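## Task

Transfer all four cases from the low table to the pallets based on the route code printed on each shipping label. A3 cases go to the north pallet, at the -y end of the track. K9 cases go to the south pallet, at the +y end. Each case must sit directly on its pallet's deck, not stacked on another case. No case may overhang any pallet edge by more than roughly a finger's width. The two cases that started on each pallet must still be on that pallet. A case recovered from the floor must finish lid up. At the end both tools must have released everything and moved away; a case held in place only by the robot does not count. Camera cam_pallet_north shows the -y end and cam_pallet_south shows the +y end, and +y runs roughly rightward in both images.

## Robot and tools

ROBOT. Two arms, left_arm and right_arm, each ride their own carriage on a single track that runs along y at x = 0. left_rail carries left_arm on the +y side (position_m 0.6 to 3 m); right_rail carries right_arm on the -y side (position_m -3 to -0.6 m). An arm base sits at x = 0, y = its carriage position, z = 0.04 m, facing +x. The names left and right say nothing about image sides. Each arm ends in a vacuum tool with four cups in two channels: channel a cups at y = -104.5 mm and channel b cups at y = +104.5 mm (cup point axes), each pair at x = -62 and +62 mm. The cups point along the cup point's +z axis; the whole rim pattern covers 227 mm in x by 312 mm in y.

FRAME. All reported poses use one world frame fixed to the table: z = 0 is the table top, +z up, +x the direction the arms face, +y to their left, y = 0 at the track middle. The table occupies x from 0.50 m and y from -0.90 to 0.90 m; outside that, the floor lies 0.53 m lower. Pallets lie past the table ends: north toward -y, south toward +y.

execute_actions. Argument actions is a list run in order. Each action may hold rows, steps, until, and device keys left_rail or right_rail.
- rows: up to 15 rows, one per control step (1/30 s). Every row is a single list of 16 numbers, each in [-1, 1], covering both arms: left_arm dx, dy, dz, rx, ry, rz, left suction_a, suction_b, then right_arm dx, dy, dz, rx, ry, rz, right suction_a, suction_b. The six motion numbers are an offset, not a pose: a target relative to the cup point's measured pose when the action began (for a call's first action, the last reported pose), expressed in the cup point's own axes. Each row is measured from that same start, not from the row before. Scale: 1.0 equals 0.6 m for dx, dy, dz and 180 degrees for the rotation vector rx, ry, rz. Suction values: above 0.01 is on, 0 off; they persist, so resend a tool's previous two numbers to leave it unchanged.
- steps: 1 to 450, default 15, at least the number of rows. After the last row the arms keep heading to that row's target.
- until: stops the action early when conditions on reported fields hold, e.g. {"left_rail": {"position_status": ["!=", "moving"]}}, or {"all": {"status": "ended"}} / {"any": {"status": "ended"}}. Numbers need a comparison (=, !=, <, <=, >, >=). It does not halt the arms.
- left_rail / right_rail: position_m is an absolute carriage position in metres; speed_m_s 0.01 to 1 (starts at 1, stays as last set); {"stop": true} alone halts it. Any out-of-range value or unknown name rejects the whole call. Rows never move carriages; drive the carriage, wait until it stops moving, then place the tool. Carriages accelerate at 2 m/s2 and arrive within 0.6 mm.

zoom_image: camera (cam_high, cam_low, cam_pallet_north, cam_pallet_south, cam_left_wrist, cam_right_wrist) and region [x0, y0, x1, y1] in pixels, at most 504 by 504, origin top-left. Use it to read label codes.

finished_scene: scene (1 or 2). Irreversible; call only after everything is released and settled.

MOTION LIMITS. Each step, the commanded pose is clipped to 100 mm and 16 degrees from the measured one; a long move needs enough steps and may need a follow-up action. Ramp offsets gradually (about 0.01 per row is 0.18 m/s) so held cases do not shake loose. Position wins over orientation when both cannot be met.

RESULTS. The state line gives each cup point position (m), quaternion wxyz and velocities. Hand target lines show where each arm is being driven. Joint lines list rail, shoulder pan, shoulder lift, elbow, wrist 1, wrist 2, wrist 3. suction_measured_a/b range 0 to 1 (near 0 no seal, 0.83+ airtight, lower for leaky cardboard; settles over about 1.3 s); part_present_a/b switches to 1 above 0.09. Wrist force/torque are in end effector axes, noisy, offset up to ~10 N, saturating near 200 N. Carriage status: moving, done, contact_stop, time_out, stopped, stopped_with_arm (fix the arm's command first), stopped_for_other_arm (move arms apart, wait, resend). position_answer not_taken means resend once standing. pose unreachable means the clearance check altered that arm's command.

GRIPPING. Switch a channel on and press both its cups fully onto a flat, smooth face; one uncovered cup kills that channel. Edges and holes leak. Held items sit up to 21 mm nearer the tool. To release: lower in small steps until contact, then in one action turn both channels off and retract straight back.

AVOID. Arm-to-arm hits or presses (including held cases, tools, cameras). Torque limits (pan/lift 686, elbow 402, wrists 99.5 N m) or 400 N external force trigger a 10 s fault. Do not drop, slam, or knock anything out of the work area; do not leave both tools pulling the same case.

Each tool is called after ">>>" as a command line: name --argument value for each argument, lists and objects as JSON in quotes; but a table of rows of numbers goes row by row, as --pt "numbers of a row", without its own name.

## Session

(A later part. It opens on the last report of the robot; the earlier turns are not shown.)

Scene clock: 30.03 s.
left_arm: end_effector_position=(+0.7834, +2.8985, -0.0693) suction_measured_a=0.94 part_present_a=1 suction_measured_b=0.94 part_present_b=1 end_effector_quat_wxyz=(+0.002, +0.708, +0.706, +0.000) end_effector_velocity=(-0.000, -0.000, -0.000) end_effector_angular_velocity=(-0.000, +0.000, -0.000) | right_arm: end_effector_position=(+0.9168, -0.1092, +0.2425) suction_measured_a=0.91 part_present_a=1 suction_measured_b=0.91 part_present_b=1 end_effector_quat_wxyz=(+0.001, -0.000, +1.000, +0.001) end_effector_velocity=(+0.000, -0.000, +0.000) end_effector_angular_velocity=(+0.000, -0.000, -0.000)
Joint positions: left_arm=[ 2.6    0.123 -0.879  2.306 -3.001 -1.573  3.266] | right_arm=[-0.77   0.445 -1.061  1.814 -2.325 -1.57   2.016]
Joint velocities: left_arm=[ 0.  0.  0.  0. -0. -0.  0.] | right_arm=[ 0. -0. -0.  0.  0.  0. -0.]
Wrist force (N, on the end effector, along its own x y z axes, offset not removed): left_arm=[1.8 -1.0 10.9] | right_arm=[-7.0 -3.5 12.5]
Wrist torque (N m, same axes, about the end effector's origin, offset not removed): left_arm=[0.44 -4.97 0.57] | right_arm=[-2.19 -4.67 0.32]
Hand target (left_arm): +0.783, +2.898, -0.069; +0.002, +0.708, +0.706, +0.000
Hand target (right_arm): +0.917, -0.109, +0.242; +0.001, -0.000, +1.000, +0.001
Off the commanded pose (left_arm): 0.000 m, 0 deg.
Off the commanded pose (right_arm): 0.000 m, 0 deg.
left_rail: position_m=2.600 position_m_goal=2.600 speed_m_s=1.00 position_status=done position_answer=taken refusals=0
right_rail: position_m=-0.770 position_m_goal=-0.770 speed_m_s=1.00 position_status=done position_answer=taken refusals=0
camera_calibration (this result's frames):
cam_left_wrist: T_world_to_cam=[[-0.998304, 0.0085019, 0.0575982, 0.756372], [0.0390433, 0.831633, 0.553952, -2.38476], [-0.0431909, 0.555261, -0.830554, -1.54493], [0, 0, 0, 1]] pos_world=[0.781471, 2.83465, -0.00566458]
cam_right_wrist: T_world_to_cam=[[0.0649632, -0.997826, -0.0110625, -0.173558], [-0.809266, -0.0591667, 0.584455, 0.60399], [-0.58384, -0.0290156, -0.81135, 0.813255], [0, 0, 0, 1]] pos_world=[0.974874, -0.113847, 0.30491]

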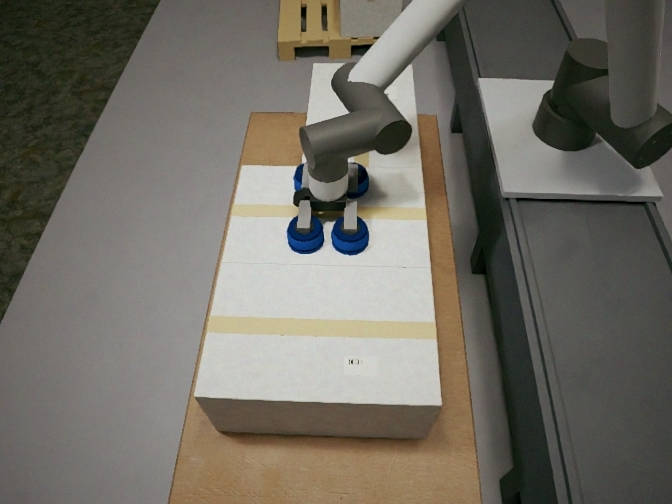

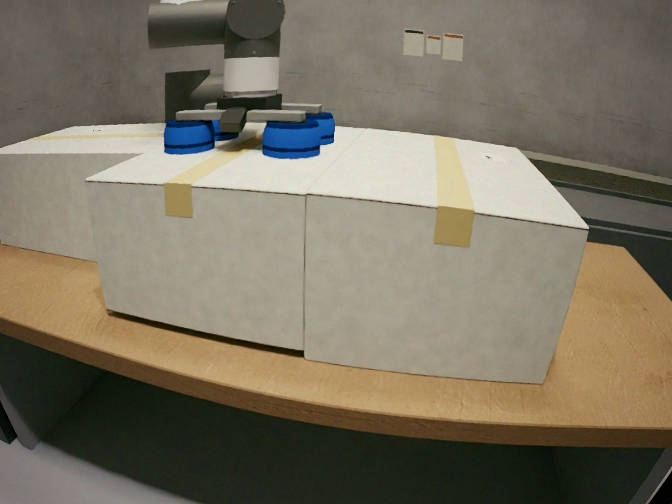

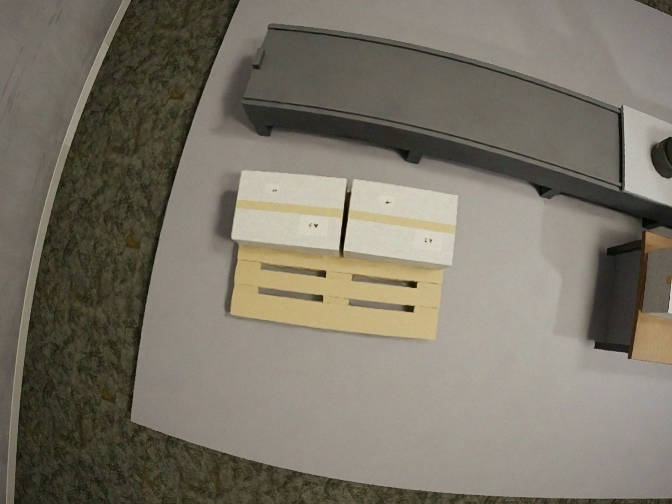

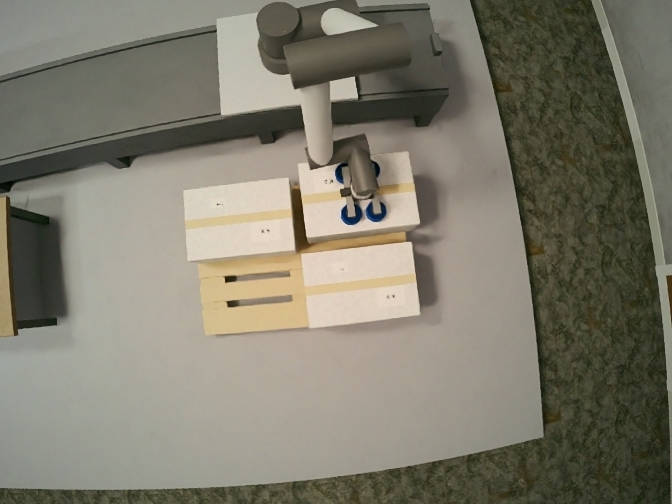

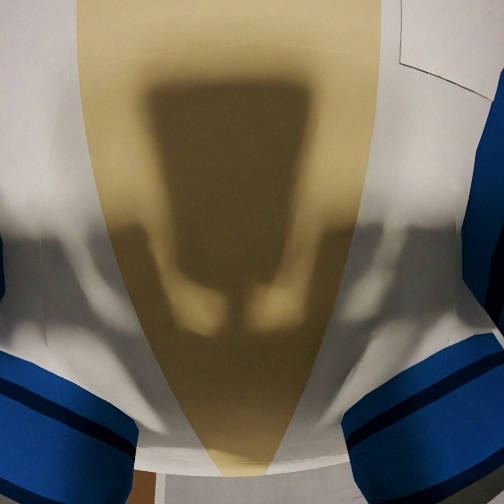

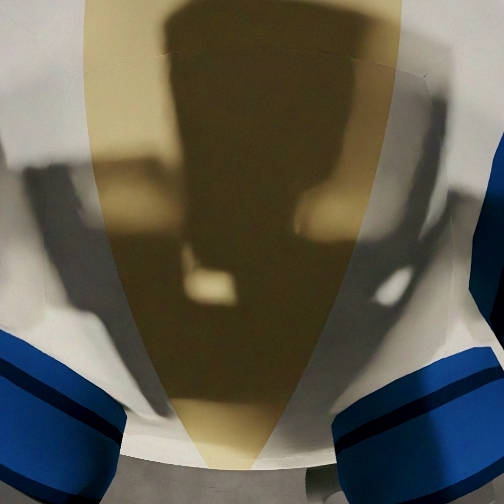

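>>> execute_actions --actions '[{"rows":[[-0.02,0.03,0.01,0,0,0,1,1,0,0,-0.05,0,0,0,1,1],[-0.06,0.09,0.055,0,0,0.005,1,1,0,0,-0.55,0,0,0,1,1]],"steps":45},{"right_rail":{"position_m":-3},"steps":90},{"rows":[[0,0,0,0,0,0,1,1,-0.68,-1,0.5,0,0,0.475,1,1]],"steps":80},{"rows":[[0,0,0,0,0,0,1,1,0,0,0.6,0,0,0,1,1]],"steps":50}]'

>>> zoom_image --camera "cam_pallet_south" --region '[170,140,450,350]'

>>> zoom_image --camera "cam_pallet_north" --region '[190,150,470,360]'

Scene clock: 39.70 s.
left_arm: end_effector_position=(+0.8375, +2.8623, -0.1021) suction_measured_a=0.94 part_present_a=1 suction_measured_b=0.94 part_present_b=1 end_effector_quat_wxyz=(+0.002, +0.713, +0.701, +0.000) end_effector_velocity=(-0.000, +0.000, -0.000) end_effector_angular_velocity=(-0.000, +0.000, -0.000) | right_arm: end_effector_position=(+1.3250, -2.9397, -0.0878) suction_measured_a=0.91 part_present_a=1 suction_measured_b=0.91 part_present_b=1 end_effector_quat_wxyz=(+0.000, +0.679, +0.734, +0.001) end_effector_velocity=(-0.000, +0.000, -0.000) end_effector_angular_velocity=(+0.000, +0.000, +0.000)
Joint positions: left_arm=[ 2.6    0.073 -0.82   2.245 -2.998 -1.573  3.232] | right_arm=[-3.    -0.107 -0.617  1.525 -2.481 -1.57   2.956]
Joint velocities: left_arm=[ 0.  0.  0. -0.  0. -0.  0.] | right_arm=[ 0.  0.  0.  0. -0.  0. -0.]
Wrist force (N, on the end effector, along its own x y z axes, offset not removed): left_arm=[-2.3 -0.5 14.7] | right_arm=[-5.6 -2.7 7.0]
Wrist torque (N m, same axes, about the end effector's origin, offset not removed): left_arm=[0.40 -4.64 0.56] | right_arm=[-1.95 -4.55 0.36]
Hand target (left_arm): +0.837, +2.862, -0.102; +0.002, +0.713, +0.701, +0.000
Hand target (right_arm): +1.325, -2.940, -0.088; +0.000, +0.679, +0.734, +0.001
Off the commanded pose (left_arm): 0.000 m, 0 deg.
Off the commanded pose (right_arm): 0.001 m, 0 deg.
left_rail: position_m=2.600 position_m_goal=2.600 speed_m_s=1.00 position_status=done position_answer=taken refusals=0
right_rail: position_m=-3.000 position_m_goal=-3.000 speed_m_s=1.00 position_status=done position_answer=taken refusals=0
camera_calibration (this result's frames):
cam_left_wrist: T_world_to_cam=[[-0.998046, 0.0241819, 0.0576127, 0.767445], [0.0521093, 0.830922, 0.553943, -2.34755], [-0.0344762, 0.555863, -0.830559, -1.55879], [0, 0, 0, 1]] pos_world=[0.834533, 2.79854, -0.0384676]
cam_right_wrist: T_world_to_cam=[[-0.989637, -0.143116, -0.0116756, 0.881817], [-0.122758, 0.801068, 0.585851, 2.57915], [-0.0744918, 0.581213, -0.810335, 1.82059], [0, 0, 0, 1]] pos_world=[1.32491, -2.99802, -0.025411]

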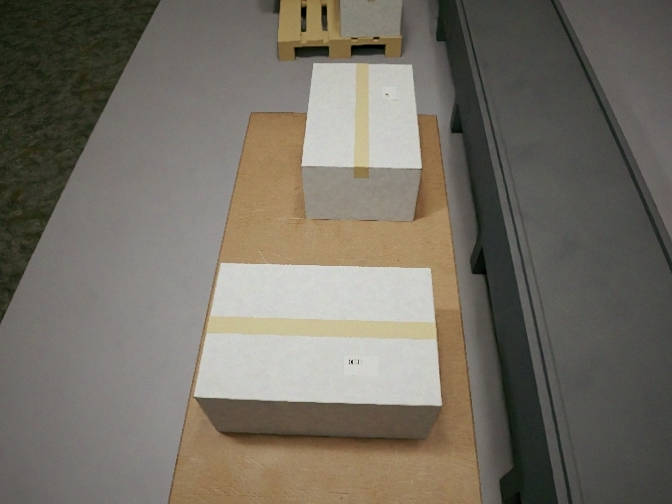

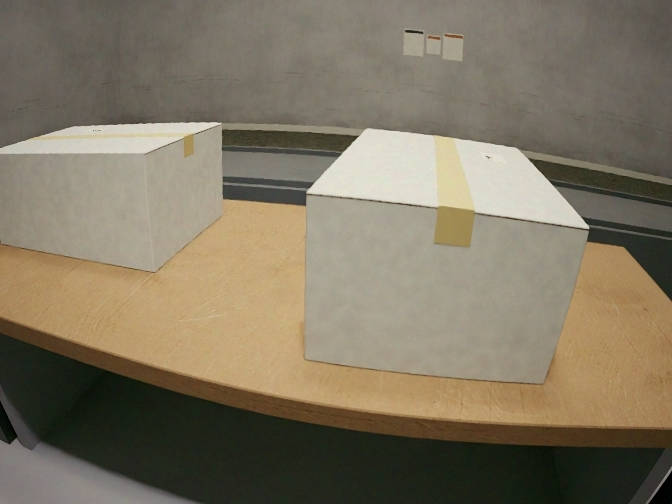

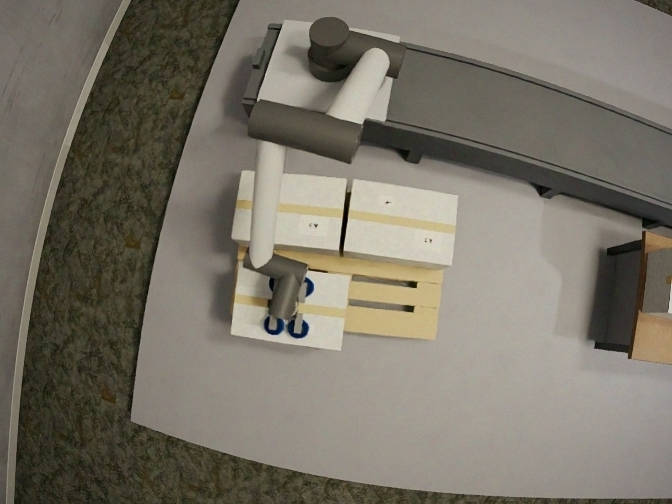

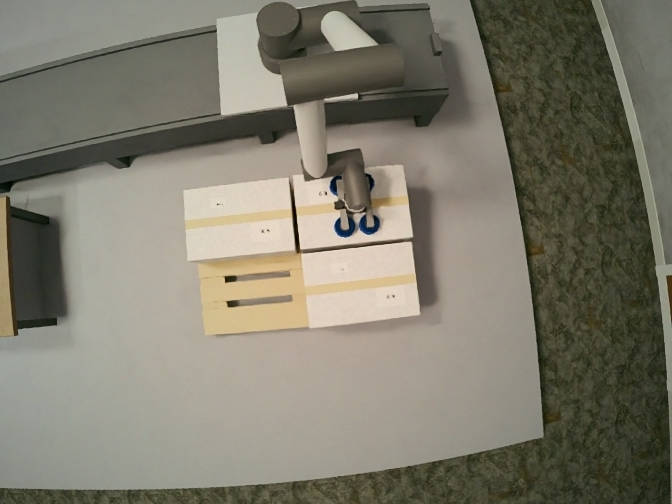

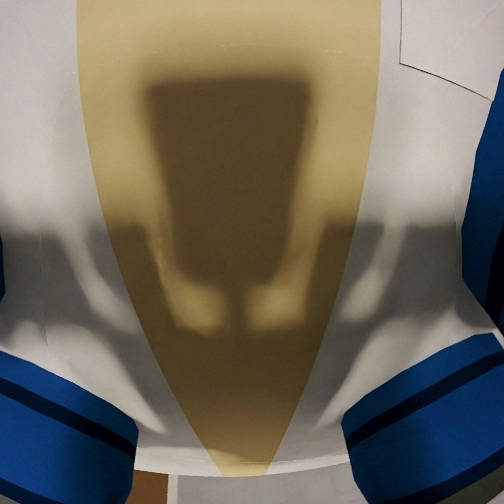

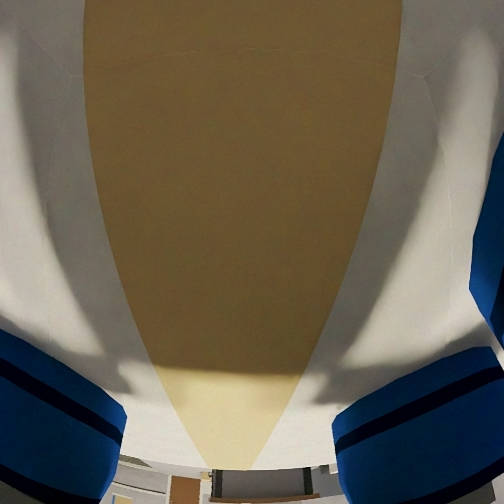

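Region (170, 140, 450, 350) of cam_pallet_south's 672x504 image, scaled by 1.800, with more detail than that image has; it fills the top 378 rows of this view, and the rest is white.

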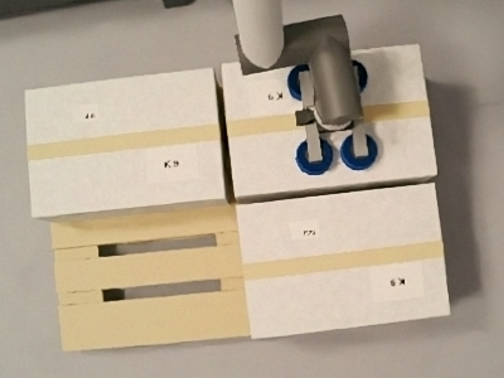

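Region (190, 150, 470, 360) of cam_pallet_north's 672x504 image, scaled by 1.800, with more detail than that image has; it fills the top 378 rows of this view, and the rest is white.

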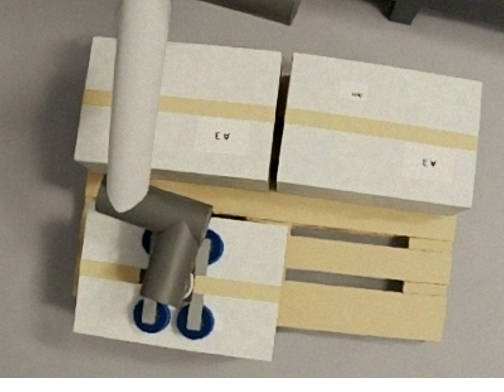

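>>> execute_actions --actions '[{"rows":[[0,0.006,0.014,0,0,0,1,1,-0.09,-0.165,0.105,0,0,-0.006,1,1]],"steps":35}]'

>>> zoom_image --camera "cam_pallet_north" --region '[190,150,470,360]'

Scene clock: 41.13 s.
left_arm: end_effector_position=(+0.8411, +2.8623, -0.1105) suction_measured_a=0.94 part_present_a=1 suction_measured_b=0.94 part_present_b=1 end_effector_quat_wxyz=(+0.002, +0.713, +0.701, +0.000) end_effector_velocity=(-0.000, -0.000, -0.000) end_effector_angular_velocity=(+0.000, +0.000, -0.000) | right_arm: end_effector_position=(+1.2306, -3.0014, -0.1508) suction_measured_a=0.91 part_present_a=1 suction_measured_b=0.91 part_present_b=1 end_effector_quat_wxyz=(+0.001, +0.672, +0.741, +0.001) end_effector_velocity=(-0.000, -0.000, -0.000) end_effector_angular_velocity=(+0.000, +0.000, -0.000)
Joint positions: left_arm=[ 2.6    0.073 -0.807  2.238 -3.004 -1.573  3.232] | right_arm=[-3.    -0.165 -0.618  1.685 -2.64  -1.57   2.879]
Joint velocities: left_arm=[ 0. -0.  0.  0.  0.  0. -0.] | right_arm=[ 0. -0.  0.  0. -0. -0. -0.]
Wrist force (N, on the end effector, along its own x y z axes, offset not removed): left_arm=[-6.5 -0.2 10.5] | right_arm=[-7.6 -5.1 6.2]
Wrist torque (N m, same axes, about the end effector's origin, offset not removed): left_arm=[0.26 -4.15 0.47] | right_arm=[-2.44 -4.32 0.48]
Hand target (left_arm): +0.841, +2.862, -0.110; +0.002, +0.713, +0.701, +0.000
Hand target (right_arm): +1.231, -3.001, -0.151; +0.001, +0.672, +0.741, +0.001
Off the commanded pose (left_arm): 0.000 m, 0 deg.
Off the commanded pose (right_arm): 0.000 m, 0 deg.
left_rail: position_m=2.600 position_m_goal=2.600 speed_m_s=1.00 position_status=done position_answer=taken refusals=0
right_rail: position_m=-3.000 position_m_goal=-3.000 speed_m_s=1.00 position_status=done position_answer=taken refusals=0
camera_calibration (this result's frames):
cam_left_wrist: T_world_to_cam=[[-0.998046, 0.0241815, 0.0576121, 0.771553], [0.0521086, 0.830922, 0.553943, -2.34303], [-0.034476, 0.555863, -0.830559, -1.56559], [0, 0, 0, 1]] pos_world=[0.838163, 2.79848, -0.0468589]
cam_right_wrist: T_world_to_cam=[[-0.986762, -0.161749, -0.0117122, 0.71937], [-0.137872, 0.79869, 0.585735, 2.66535], [-0.0853875, 0.579596, -0.810418, 1.80685], [0, 0, 0, 1]] pos_world=[1.23161, -3.05967, -0.0884578]

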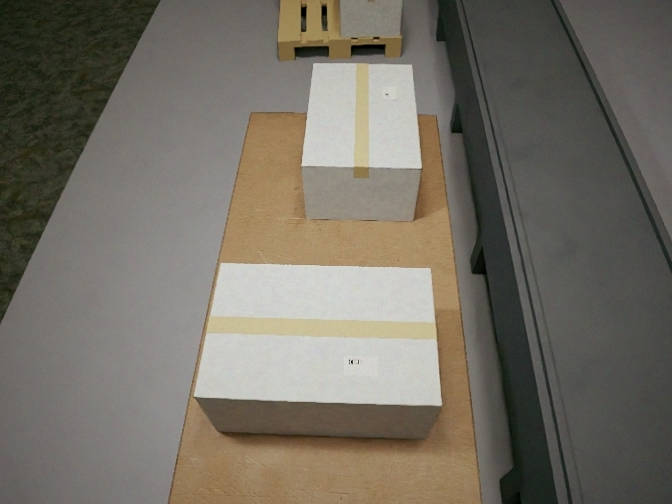

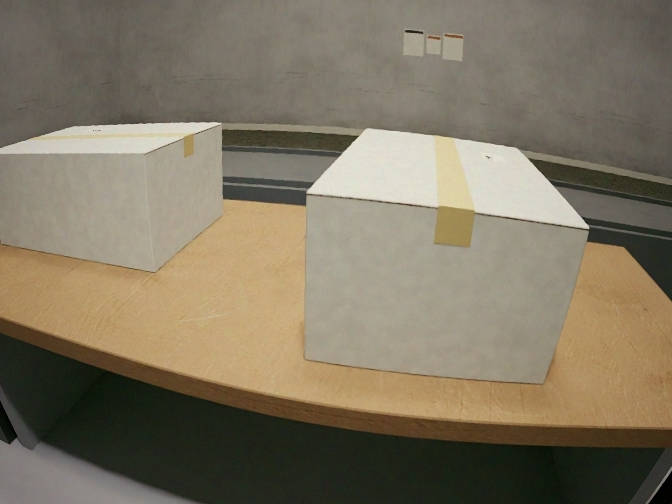

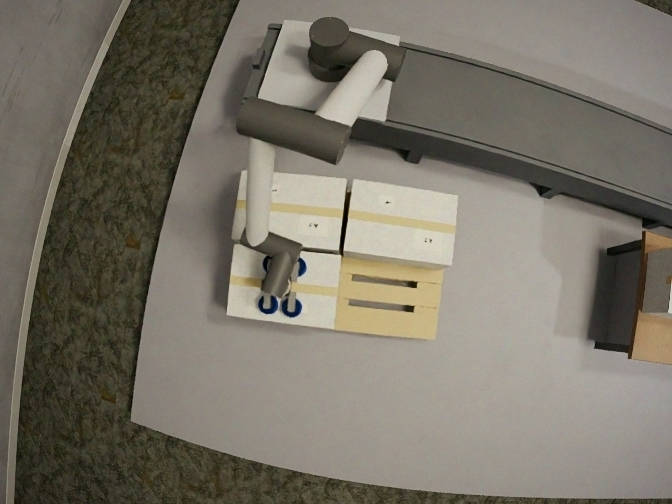

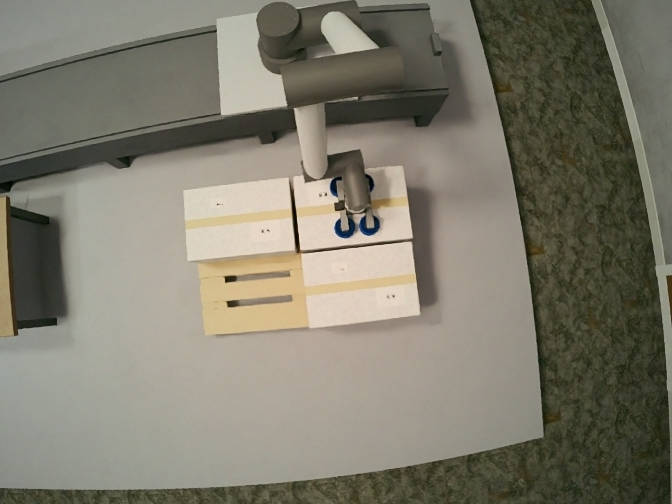

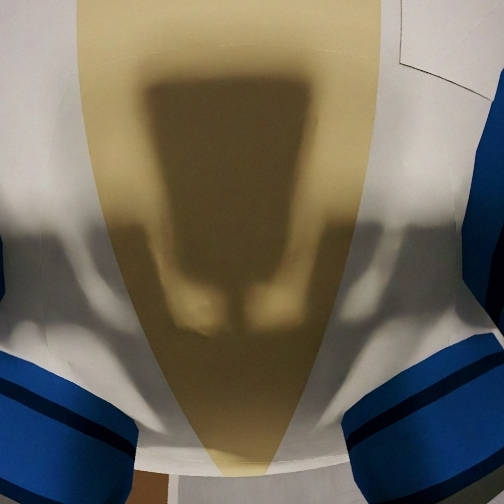

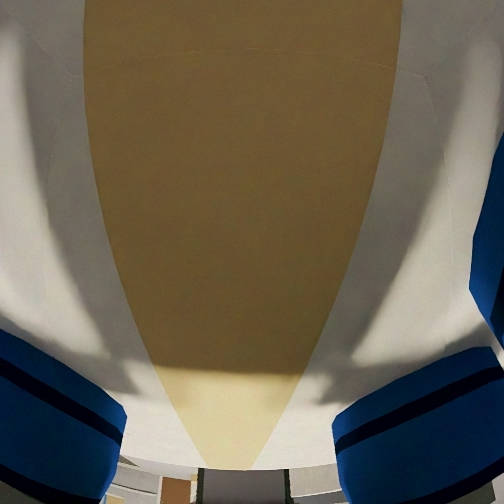

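Region (190, 150, 470, 360) of cam_pallet_north's 672x504 image, scaled by 1.800, with more detail than that image has; it fills the top 378 rows of this view, and the rest is white.

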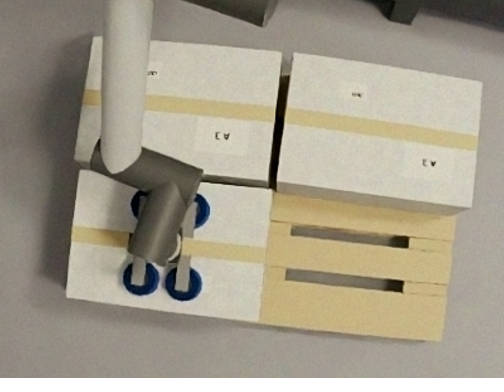

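>>> execute_actions --actions '[{"rows":[[0,0,0.002,0,0,0,1,1,-0.02,0,0.013,0,0,0,1,1]],"steps":15},{"rows":[[0,0,-0.9,0,0,0,0,0,0,0,-0.95,0,0,0,0,0]],"steps":50},{"rows":[[0,0,0,0,0,-0.005,0,0,0,0,0,0,0,-0.469,0,0]],"right_rail":{"position_m":-0.6},"steps":60},{"rows":[[-1,-0.03,0,0,0,0,0,0,0.52,1,0,0,0,0,0,0]],"steps":60},{"rows":[[-1,0,0,0,0,0,0,0,0,0.475,0.1,0,0,0,0,0]],"steps":55}]'

Scene clock: 49.57 s.
left_arm: end_effector_position=(+0.8193, +1.6631, +0.4305) suction_measured_a=0.01 part_present_a=0 suction_measured_b=0.01 part_present_b=0 end_effector_quat_wxyz=(+0.001, +0.708, +0.706, -0.000) end_effector_velocity=(-0.000, -0.000, -0.000) end_effector_angular_velocity=(+0.000, +0.000, -0.000) | right_arm: end_effector_position=(+0.9192, +0.2723, +0.3517) suction_measured_a=0.00 part_present_a=0 suction_measured_b=0.00 part_present_b=0 end_effector_quat_wxyz=(+0.000, -0.000, +1.000, +0.001) end_effector_velocity=(-0.000, +0.000, -0.000) end_effector_angular_velocity=(-0.000, +0.000, +0.000)
Joint positions: left_arm=[ 2.6   -1.015 -1.073  1.521 -2.021 -1.571  2.129] | right_arm=[-0.6    0.6   -1.007  1.532 -2.097 -1.57   2.17 ]
Joint velocities: left_arm=[ 0. -0.  0. -0.  0.  0. -0.] | right_arm=[ 0.  0.  0.  0. -0. -0.  0.]
Wrist force (N, on the end effector, along its own x y z axes, offset not removed): left_arm=[-1.1 -1.4 4.0] | right_arm=[-1.3 2.7 -2.1]
Wrist torque (N m, same axes, about the end effector's origin, offset not removed): left_arm=[-0.31 0.07 0.50] | right_arm=[-0.30 0.52 0.27]
Hand target (left_arm): +0.819, +1.663, +0.430; +0.001, +0.708, +0.706, -0.000
Hand target (right_arm): +0.919, +0.272, +0.352; +0.000, -0.000, +1.000, +0.001
Off the commanded pose (left_arm): 0.000 m, 0 deg.
Off the commanded pose (right_arm): 0.000 m, 0 deg.
left_rail: position_m=2.600 position_m_goal=2.600 speed_m_s=1.00 position_status=done position_answer=taken refusals=0
right_rail: position_m=-0.600 position_m_goal=-0.600 speed_m_s=1.00 position_status=done position_answer=taken refusals=0
camera_calibration (this result's frames):
cam_left_wrist: T_world_to_cam=[[-0.998224, 0.00852066, 0.0589576, 0.773293], [0.0397894, 0.83193, 0.553452, -1.6365], [-0.0443328, 0.554815, -0.830792, -0.440557], [0, 0, 0, 1]] pos_world=[0.817504, 1.59929, 0.494123]
cam_right_wrist: T_world_to_cam=[[0.0650514, -0.997817, -0.0113949, 0.20829], [-0.809073, -0.0594236, 0.584696, 0.564447], [-0.584097, -0.028816, -0.811172, 0.91446], [0, 0, 0, 1]] pos_world=[0.977263, 0.267728, 0.414129]

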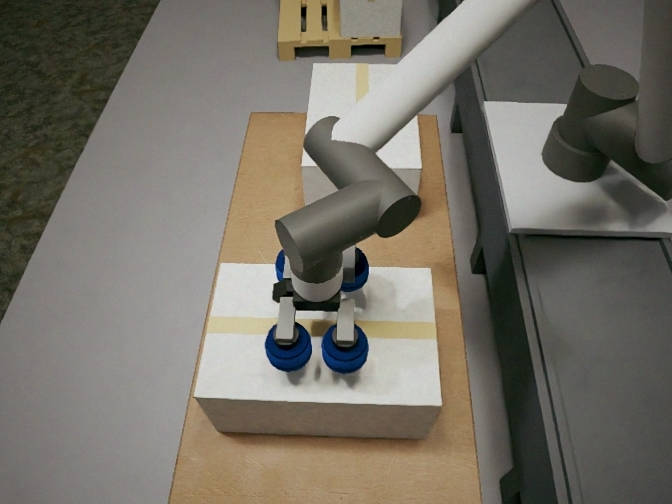

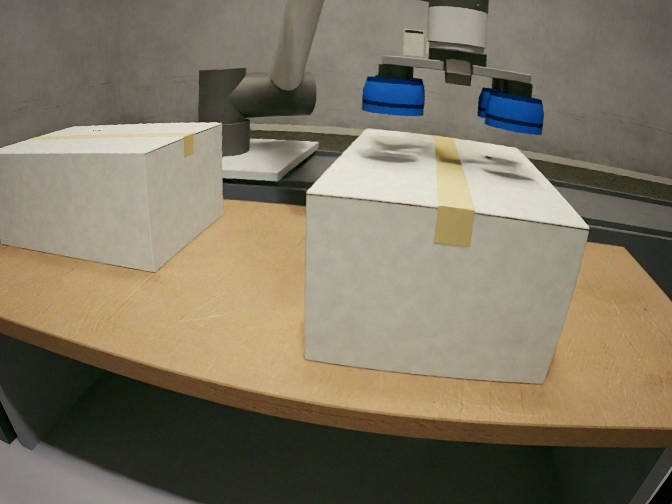

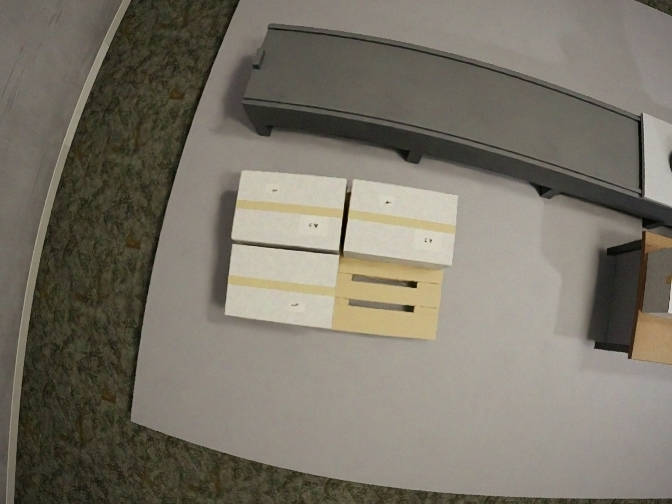

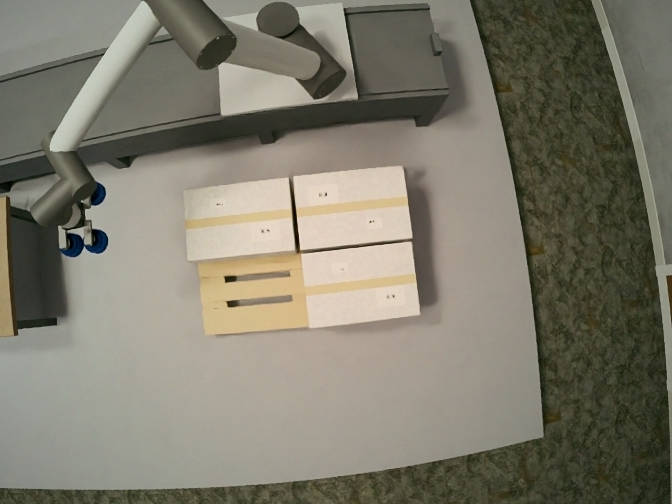

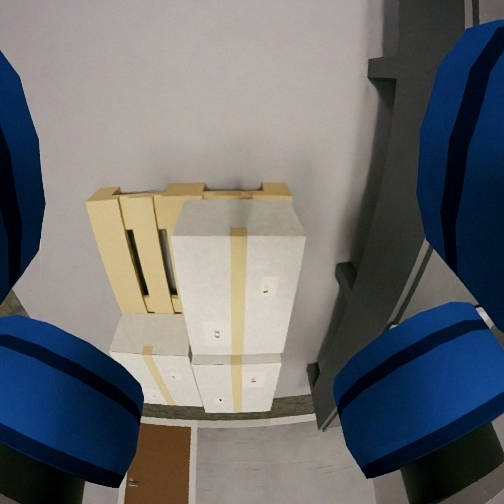

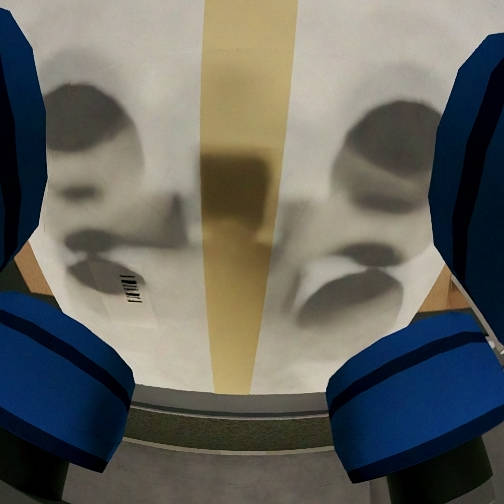

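>>> execute_actions --actions '[{"rows":[[0,0,0,0,0,0,0,0,0,0,0.12,0,0,0,0,0]],"steps":18},{"rows":[[0,0,0,0,0,0,0,0,0,0,0.035,0,0,0,1,1]],"steps":40},{"rows":[[0,0,0,0,0,0,0,0,0,0,-0.05,0,0,0,1,1],[-0.42,0,0,0,0,0,0,0,0,0,-0.55,0,0,0,1,1]],"steps":40},{"right_rail":{"position_m":-3},"steps":45},{"left_rail":{"position_m":0.6},"steps":50},{"rows":[[0,0,0,0,0,0,0,0,-0.476,-0.45,0.55,0,0,0.469,1,1]],"steps":65},{"rows":[[0,0,0.13,0,0,0,0,0,0,0,0.63,0,0,0,1,1]],"steps":45}]'

>>> zoom_image --camera "cam_pallet_north" --region '[190,150,470,360]'

Scene clock: 60.37 s.
left_arm: end_effector_position=(+0.8192, -0.5892, +0.3530) suction_measured_a=0.01 part_present_a=0 suction_measured_b=0.01 part_present_b=0 end_effector_quat_wxyz=(+0.001, +0.708, +0.706, -0.000) end_effector_velocity=(+0.000, +0.000, -0.000) end_effector_angular_velocity=(+0.000, +0.000, +0.000) | right_arm: end_effector_position=(+1.2050, -2.3975, -0.1195) suction_measured_a=0.91 part_present_a=1 suction_measured_b=0.91 part_present_b=1 end_effector_quat_wxyz=(+0.000, +0.672, +0.741, +0.001) end_effector_velocity=(-0.000, -0.000, -0.000) end_effector_angular_velocity=(-0.000, +0.000, +0.000)
Joint positions: left_arm=[ 0.6   -1.107 -0.816  1.186 -1.943 -1.571  2.036] | right_arm=[-3.     0.314 -0.573  1.482 -2.482 -1.57   3.358]
Joint velocities: left_arm=[ 0.  0.  0.  0. -0.  0. -0.] | right_arm=[ 0.  0.  0.  0. -0.  0.  0.]
Wrist force (N, on the end effector, along its own x y z axes, offset not removed): left_arm=[-1.0 -2.1 6.0] | right_arm=[-10.6 0.7 28.1]
Wrist torque (N m, same axes, about the end effector's origin, offset not removed): left_arm=[-0.59 0.21 0.64] | right_arm=[-1.87 -2.22 0.32]
Hand target (left_arm): +0.819, -0.589, +0.353; +0.001, +0.708, +0.706, -0.000
Hand target (right_arm): +1.205, -2.398, -0.120; +0.000, +0.672, +0.741, +0.001
Off the commanded pose (left_arm): 0.000 m, 0 deg.
Off the commanded pose (right_arm): 0.001 m, 0 deg.
left_rail: position_m=0.600 position_m_goal=0.600 speed_m_s=1.00 position_status=done position_answer=taken refusals=0
right_rail: position_m=-3.000 position_m_goal=-3.000 speed_m_s=1.00 position_status=done position_answer=taken refusals=0
camera_calibration (this result's frames):
cam_left_wrist: T_world_to_cam=[[-0.998217, 0.0085163, 0.0590818, 0.796896], [0.0398559, 0.831916, 0.553468, 0.280015], [-0.0444376, 0.554836, -0.830772, 0.744801], [0, 0, 0, 1]] pos_world=[0.817412, -0.652978, 0.416698]
cam_right_wrist: T_world_to_cam=[[-0.986749, -0.161851, -0.011466, 0.791999], [-0.13773, 0.798144, 0.586512, 2.15982], [-0.085776, 0.580319, -0.809859, 1.48232], [0, 0, 0, 1]] pos_world=[1.20612, -2.45588, -0.0572143]

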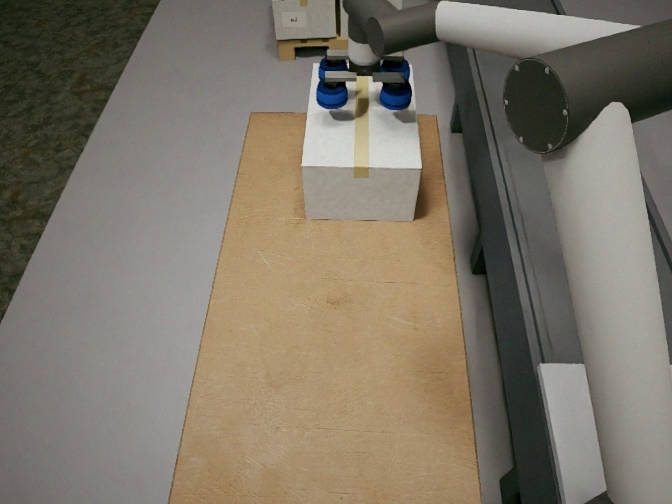

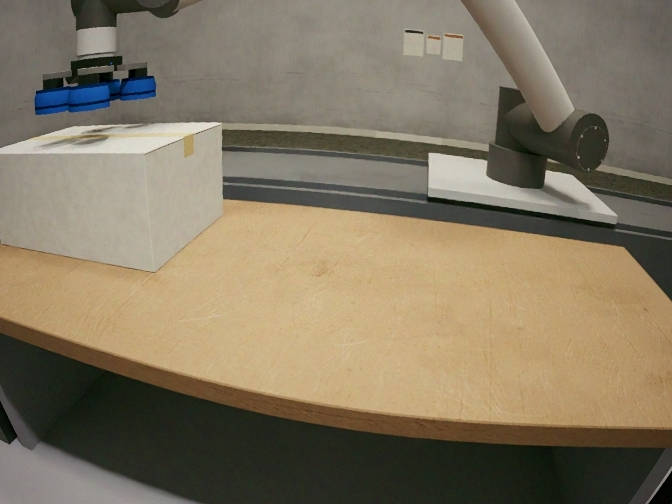

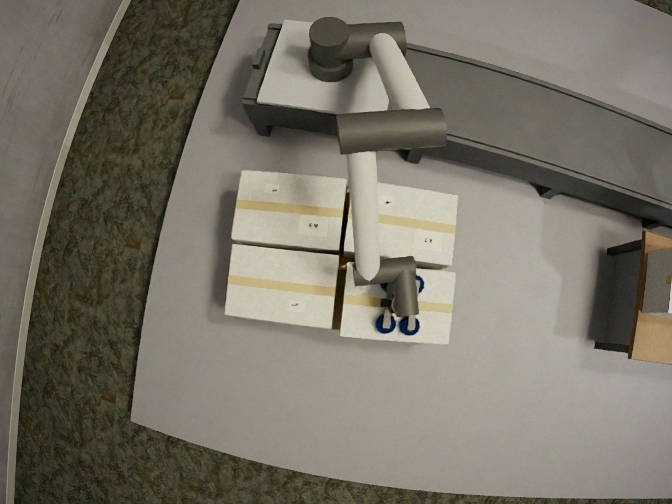

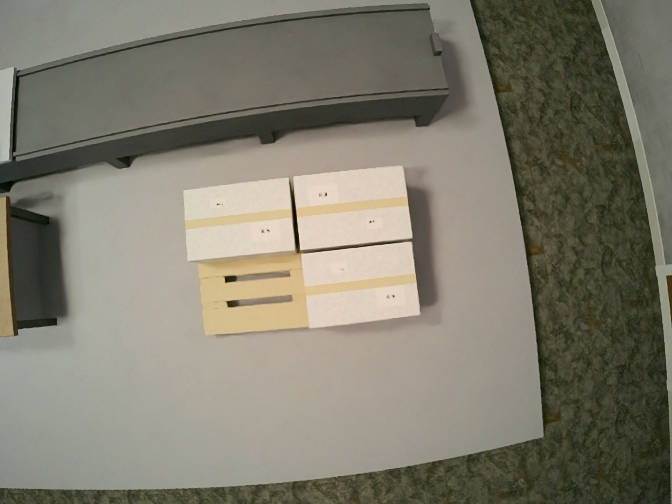

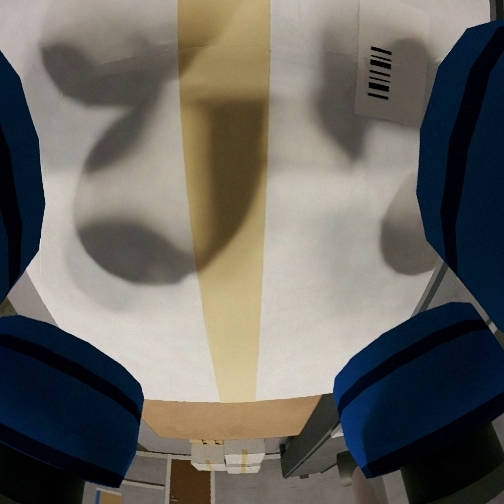

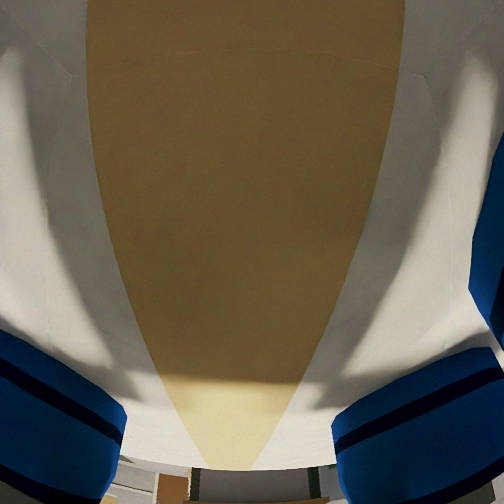

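Region (190, 150, 470, 360) of cam_pallet_north's 672x504 image, scaled by 1.800, with more detail than that image has; it fills the top 378 rows of this view, and the rest is white.

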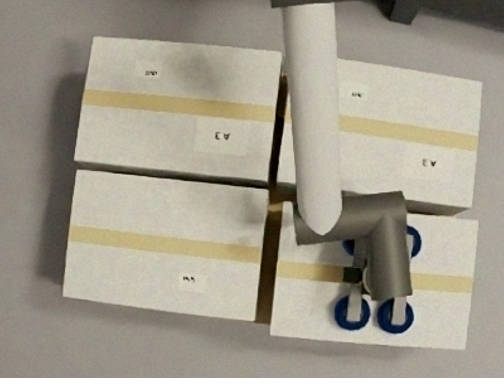

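>>> execute_actions --actions '[{"rows":[[0,0.008,0.12,0,0,0,0,0,-0.042,-0.036,0.015,0,0,0.008,1,1]],"steps":20},{"rows":[[0,0,0.035,0,0,0,1,1,0,0,0.018,0,0,0,1,1]],"steps":40}]'

>>> zoom_image --camera "cam_pallet_north" --region '[190,150,470,360]'

Scene clock: 62.70 s.
left_arm: end_effector_position=(+0.8243, -0.5894, +0.2600) suction_measured_a=0.94 part_present_a=1 suction_measured_b=0.94 part_present_b=1 end_effector_quat_wxyz=(+0.001, +0.708, +0.706, -0.000) end_effector_velocity=(-0.000, -0.000, +0.000) end_effector_angular_velocity=(-0.000, -0.000, -0.000) | right_arm: end_effector_position=(+1.1861, -2.4247, -0.1393) suction_measured_a=0.91 part_present_a=1 suction_measured_b=0.91 part_present_b=1 end_effector_quat_wxyz=(+0.000, +0.681, +0.732, +0.001) end_effector_velocity=(-0.000, -0.000, -0.000) end_effector_angular_velocity=(-0.000, +0.000, -0.000)
Joint positions: left_arm=[ 0.6   -1.104 -0.766  1.229 -2.037 -1.571  2.039] | right_arm=[-3.     0.298 -0.574  1.532 -2.53  -1.57   3.367]
Joint velocities: left_arm=[ 0. -0. -0.  0. -0.  0.  0.] | right_arm=[ 0.  0.  0. -0. -0. -0.  0.]
Wrist force (N, on the end effector, along its own x y z axes, offset not removed): left_arm=[3.3 3.2 37.8] | right_arm=[-9.2 -2.1 26.6]
Wrist torque (N m, same axes, about the end effector's origin, offset not removed): left_arm=[1.10 -7.44 0.40] | right_arm=[-2.19 -2.14 0.35]
Hand target (left_arm): +0.824, -0.589, +0.260; +0.001, +0.708, +0.706, -0.000
Hand target (right_arm): +1.186, -2.425, -0.139; +0.000, +0.681, +0.732, +0.001
Off the commanded pose (left_arm): 0.000 m, 0 deg.
Off the commanded pose (right_arm): 0.000 m, 0 deg.
left_rail: position_m=0.600 position_m_goal=0.600 speed_m_s=1.00 position_status=done position_answer=taken refusals=0
right_rail: position_m=-3.000 position_m_goal=-3.000 speed_m_s=1.00 position_status=done position_answer=taken refusals=0
camera_calibration (this result's frames):
cam_left_wrist: T_world_to_cam=[[-0.998217, 0.00850097, 0.0590783, 0.807455], [0.0398416, 0.83191, 0.553478, 0.331479], [-0.0444427, 0.554845, -0.830766, 0.667886], [0, 0, 0, 1]] pos_world=[0.822492, -0.653199, 0.323688]
cam_right_wrist: T_world_to_cam=[[-0.990508, -0.136971, -0.0115036, 0.833434], [-0.117624, 0.801342, 0.586528, 2.17443], [-0.071119, 0.582314, -0.809847, 1.46789], [0, 0, 0, 1]] pos_world=[1.18568, -2.48308, -0.0770114]

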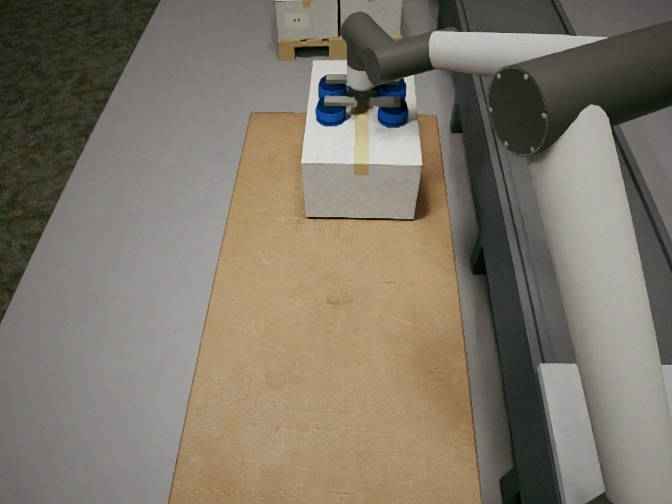

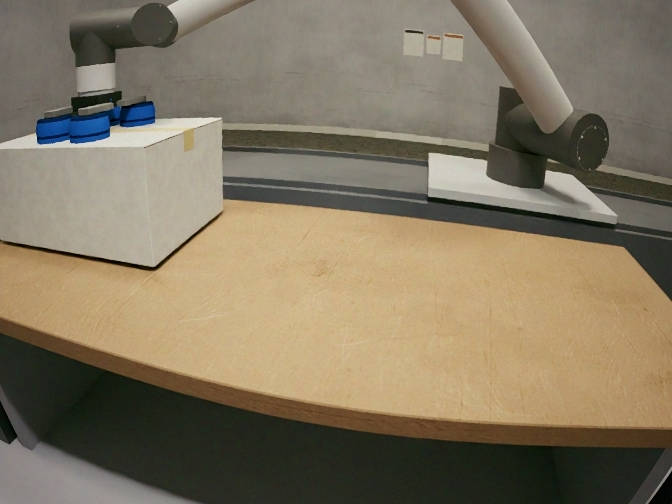

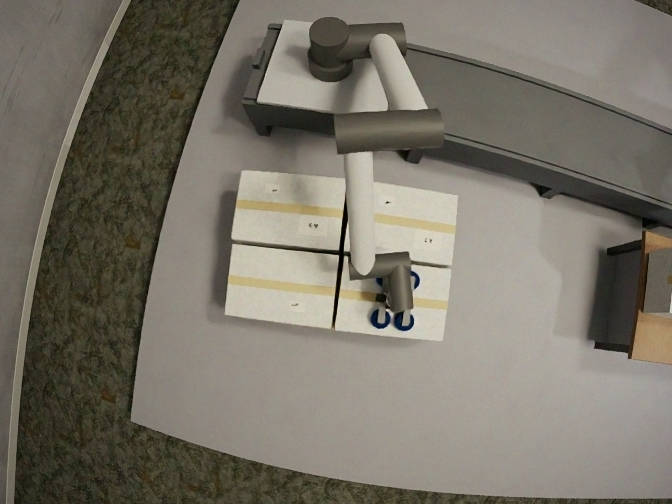

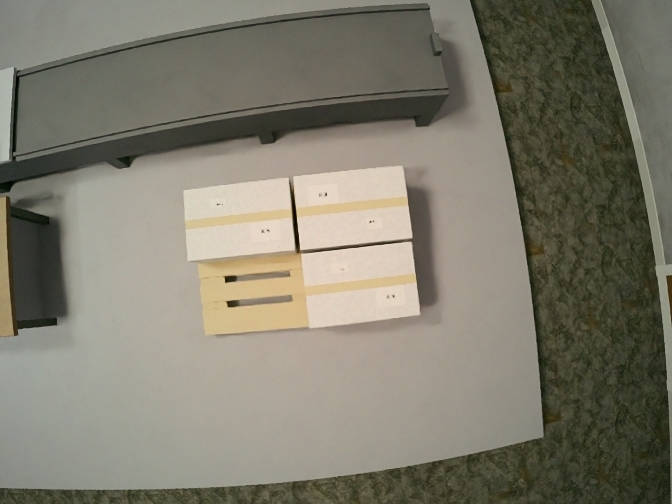

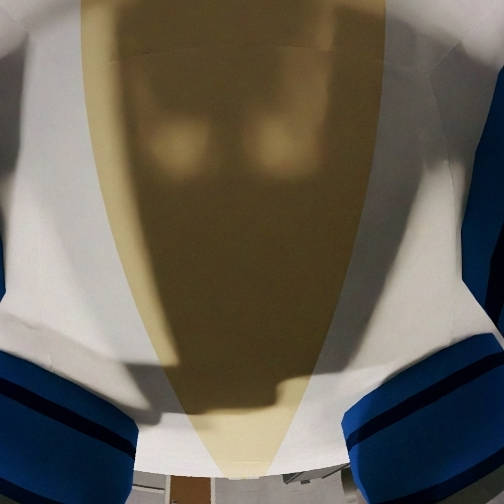

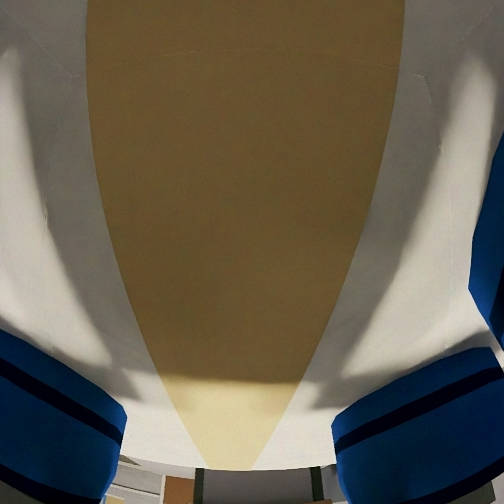

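Region (190, 150, 470, 360) of cam_pallet_north's 672x504 image, scaled by 1.800, with more detail than that image has; it fills the top 378 rows of this view, and the rest is white.

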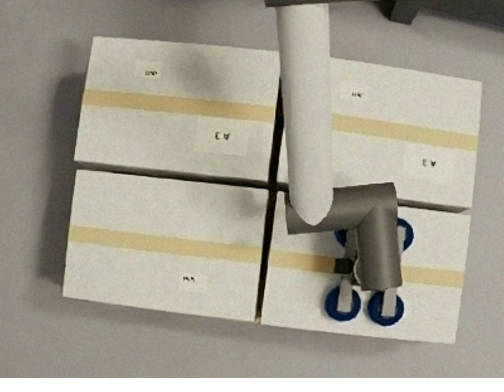

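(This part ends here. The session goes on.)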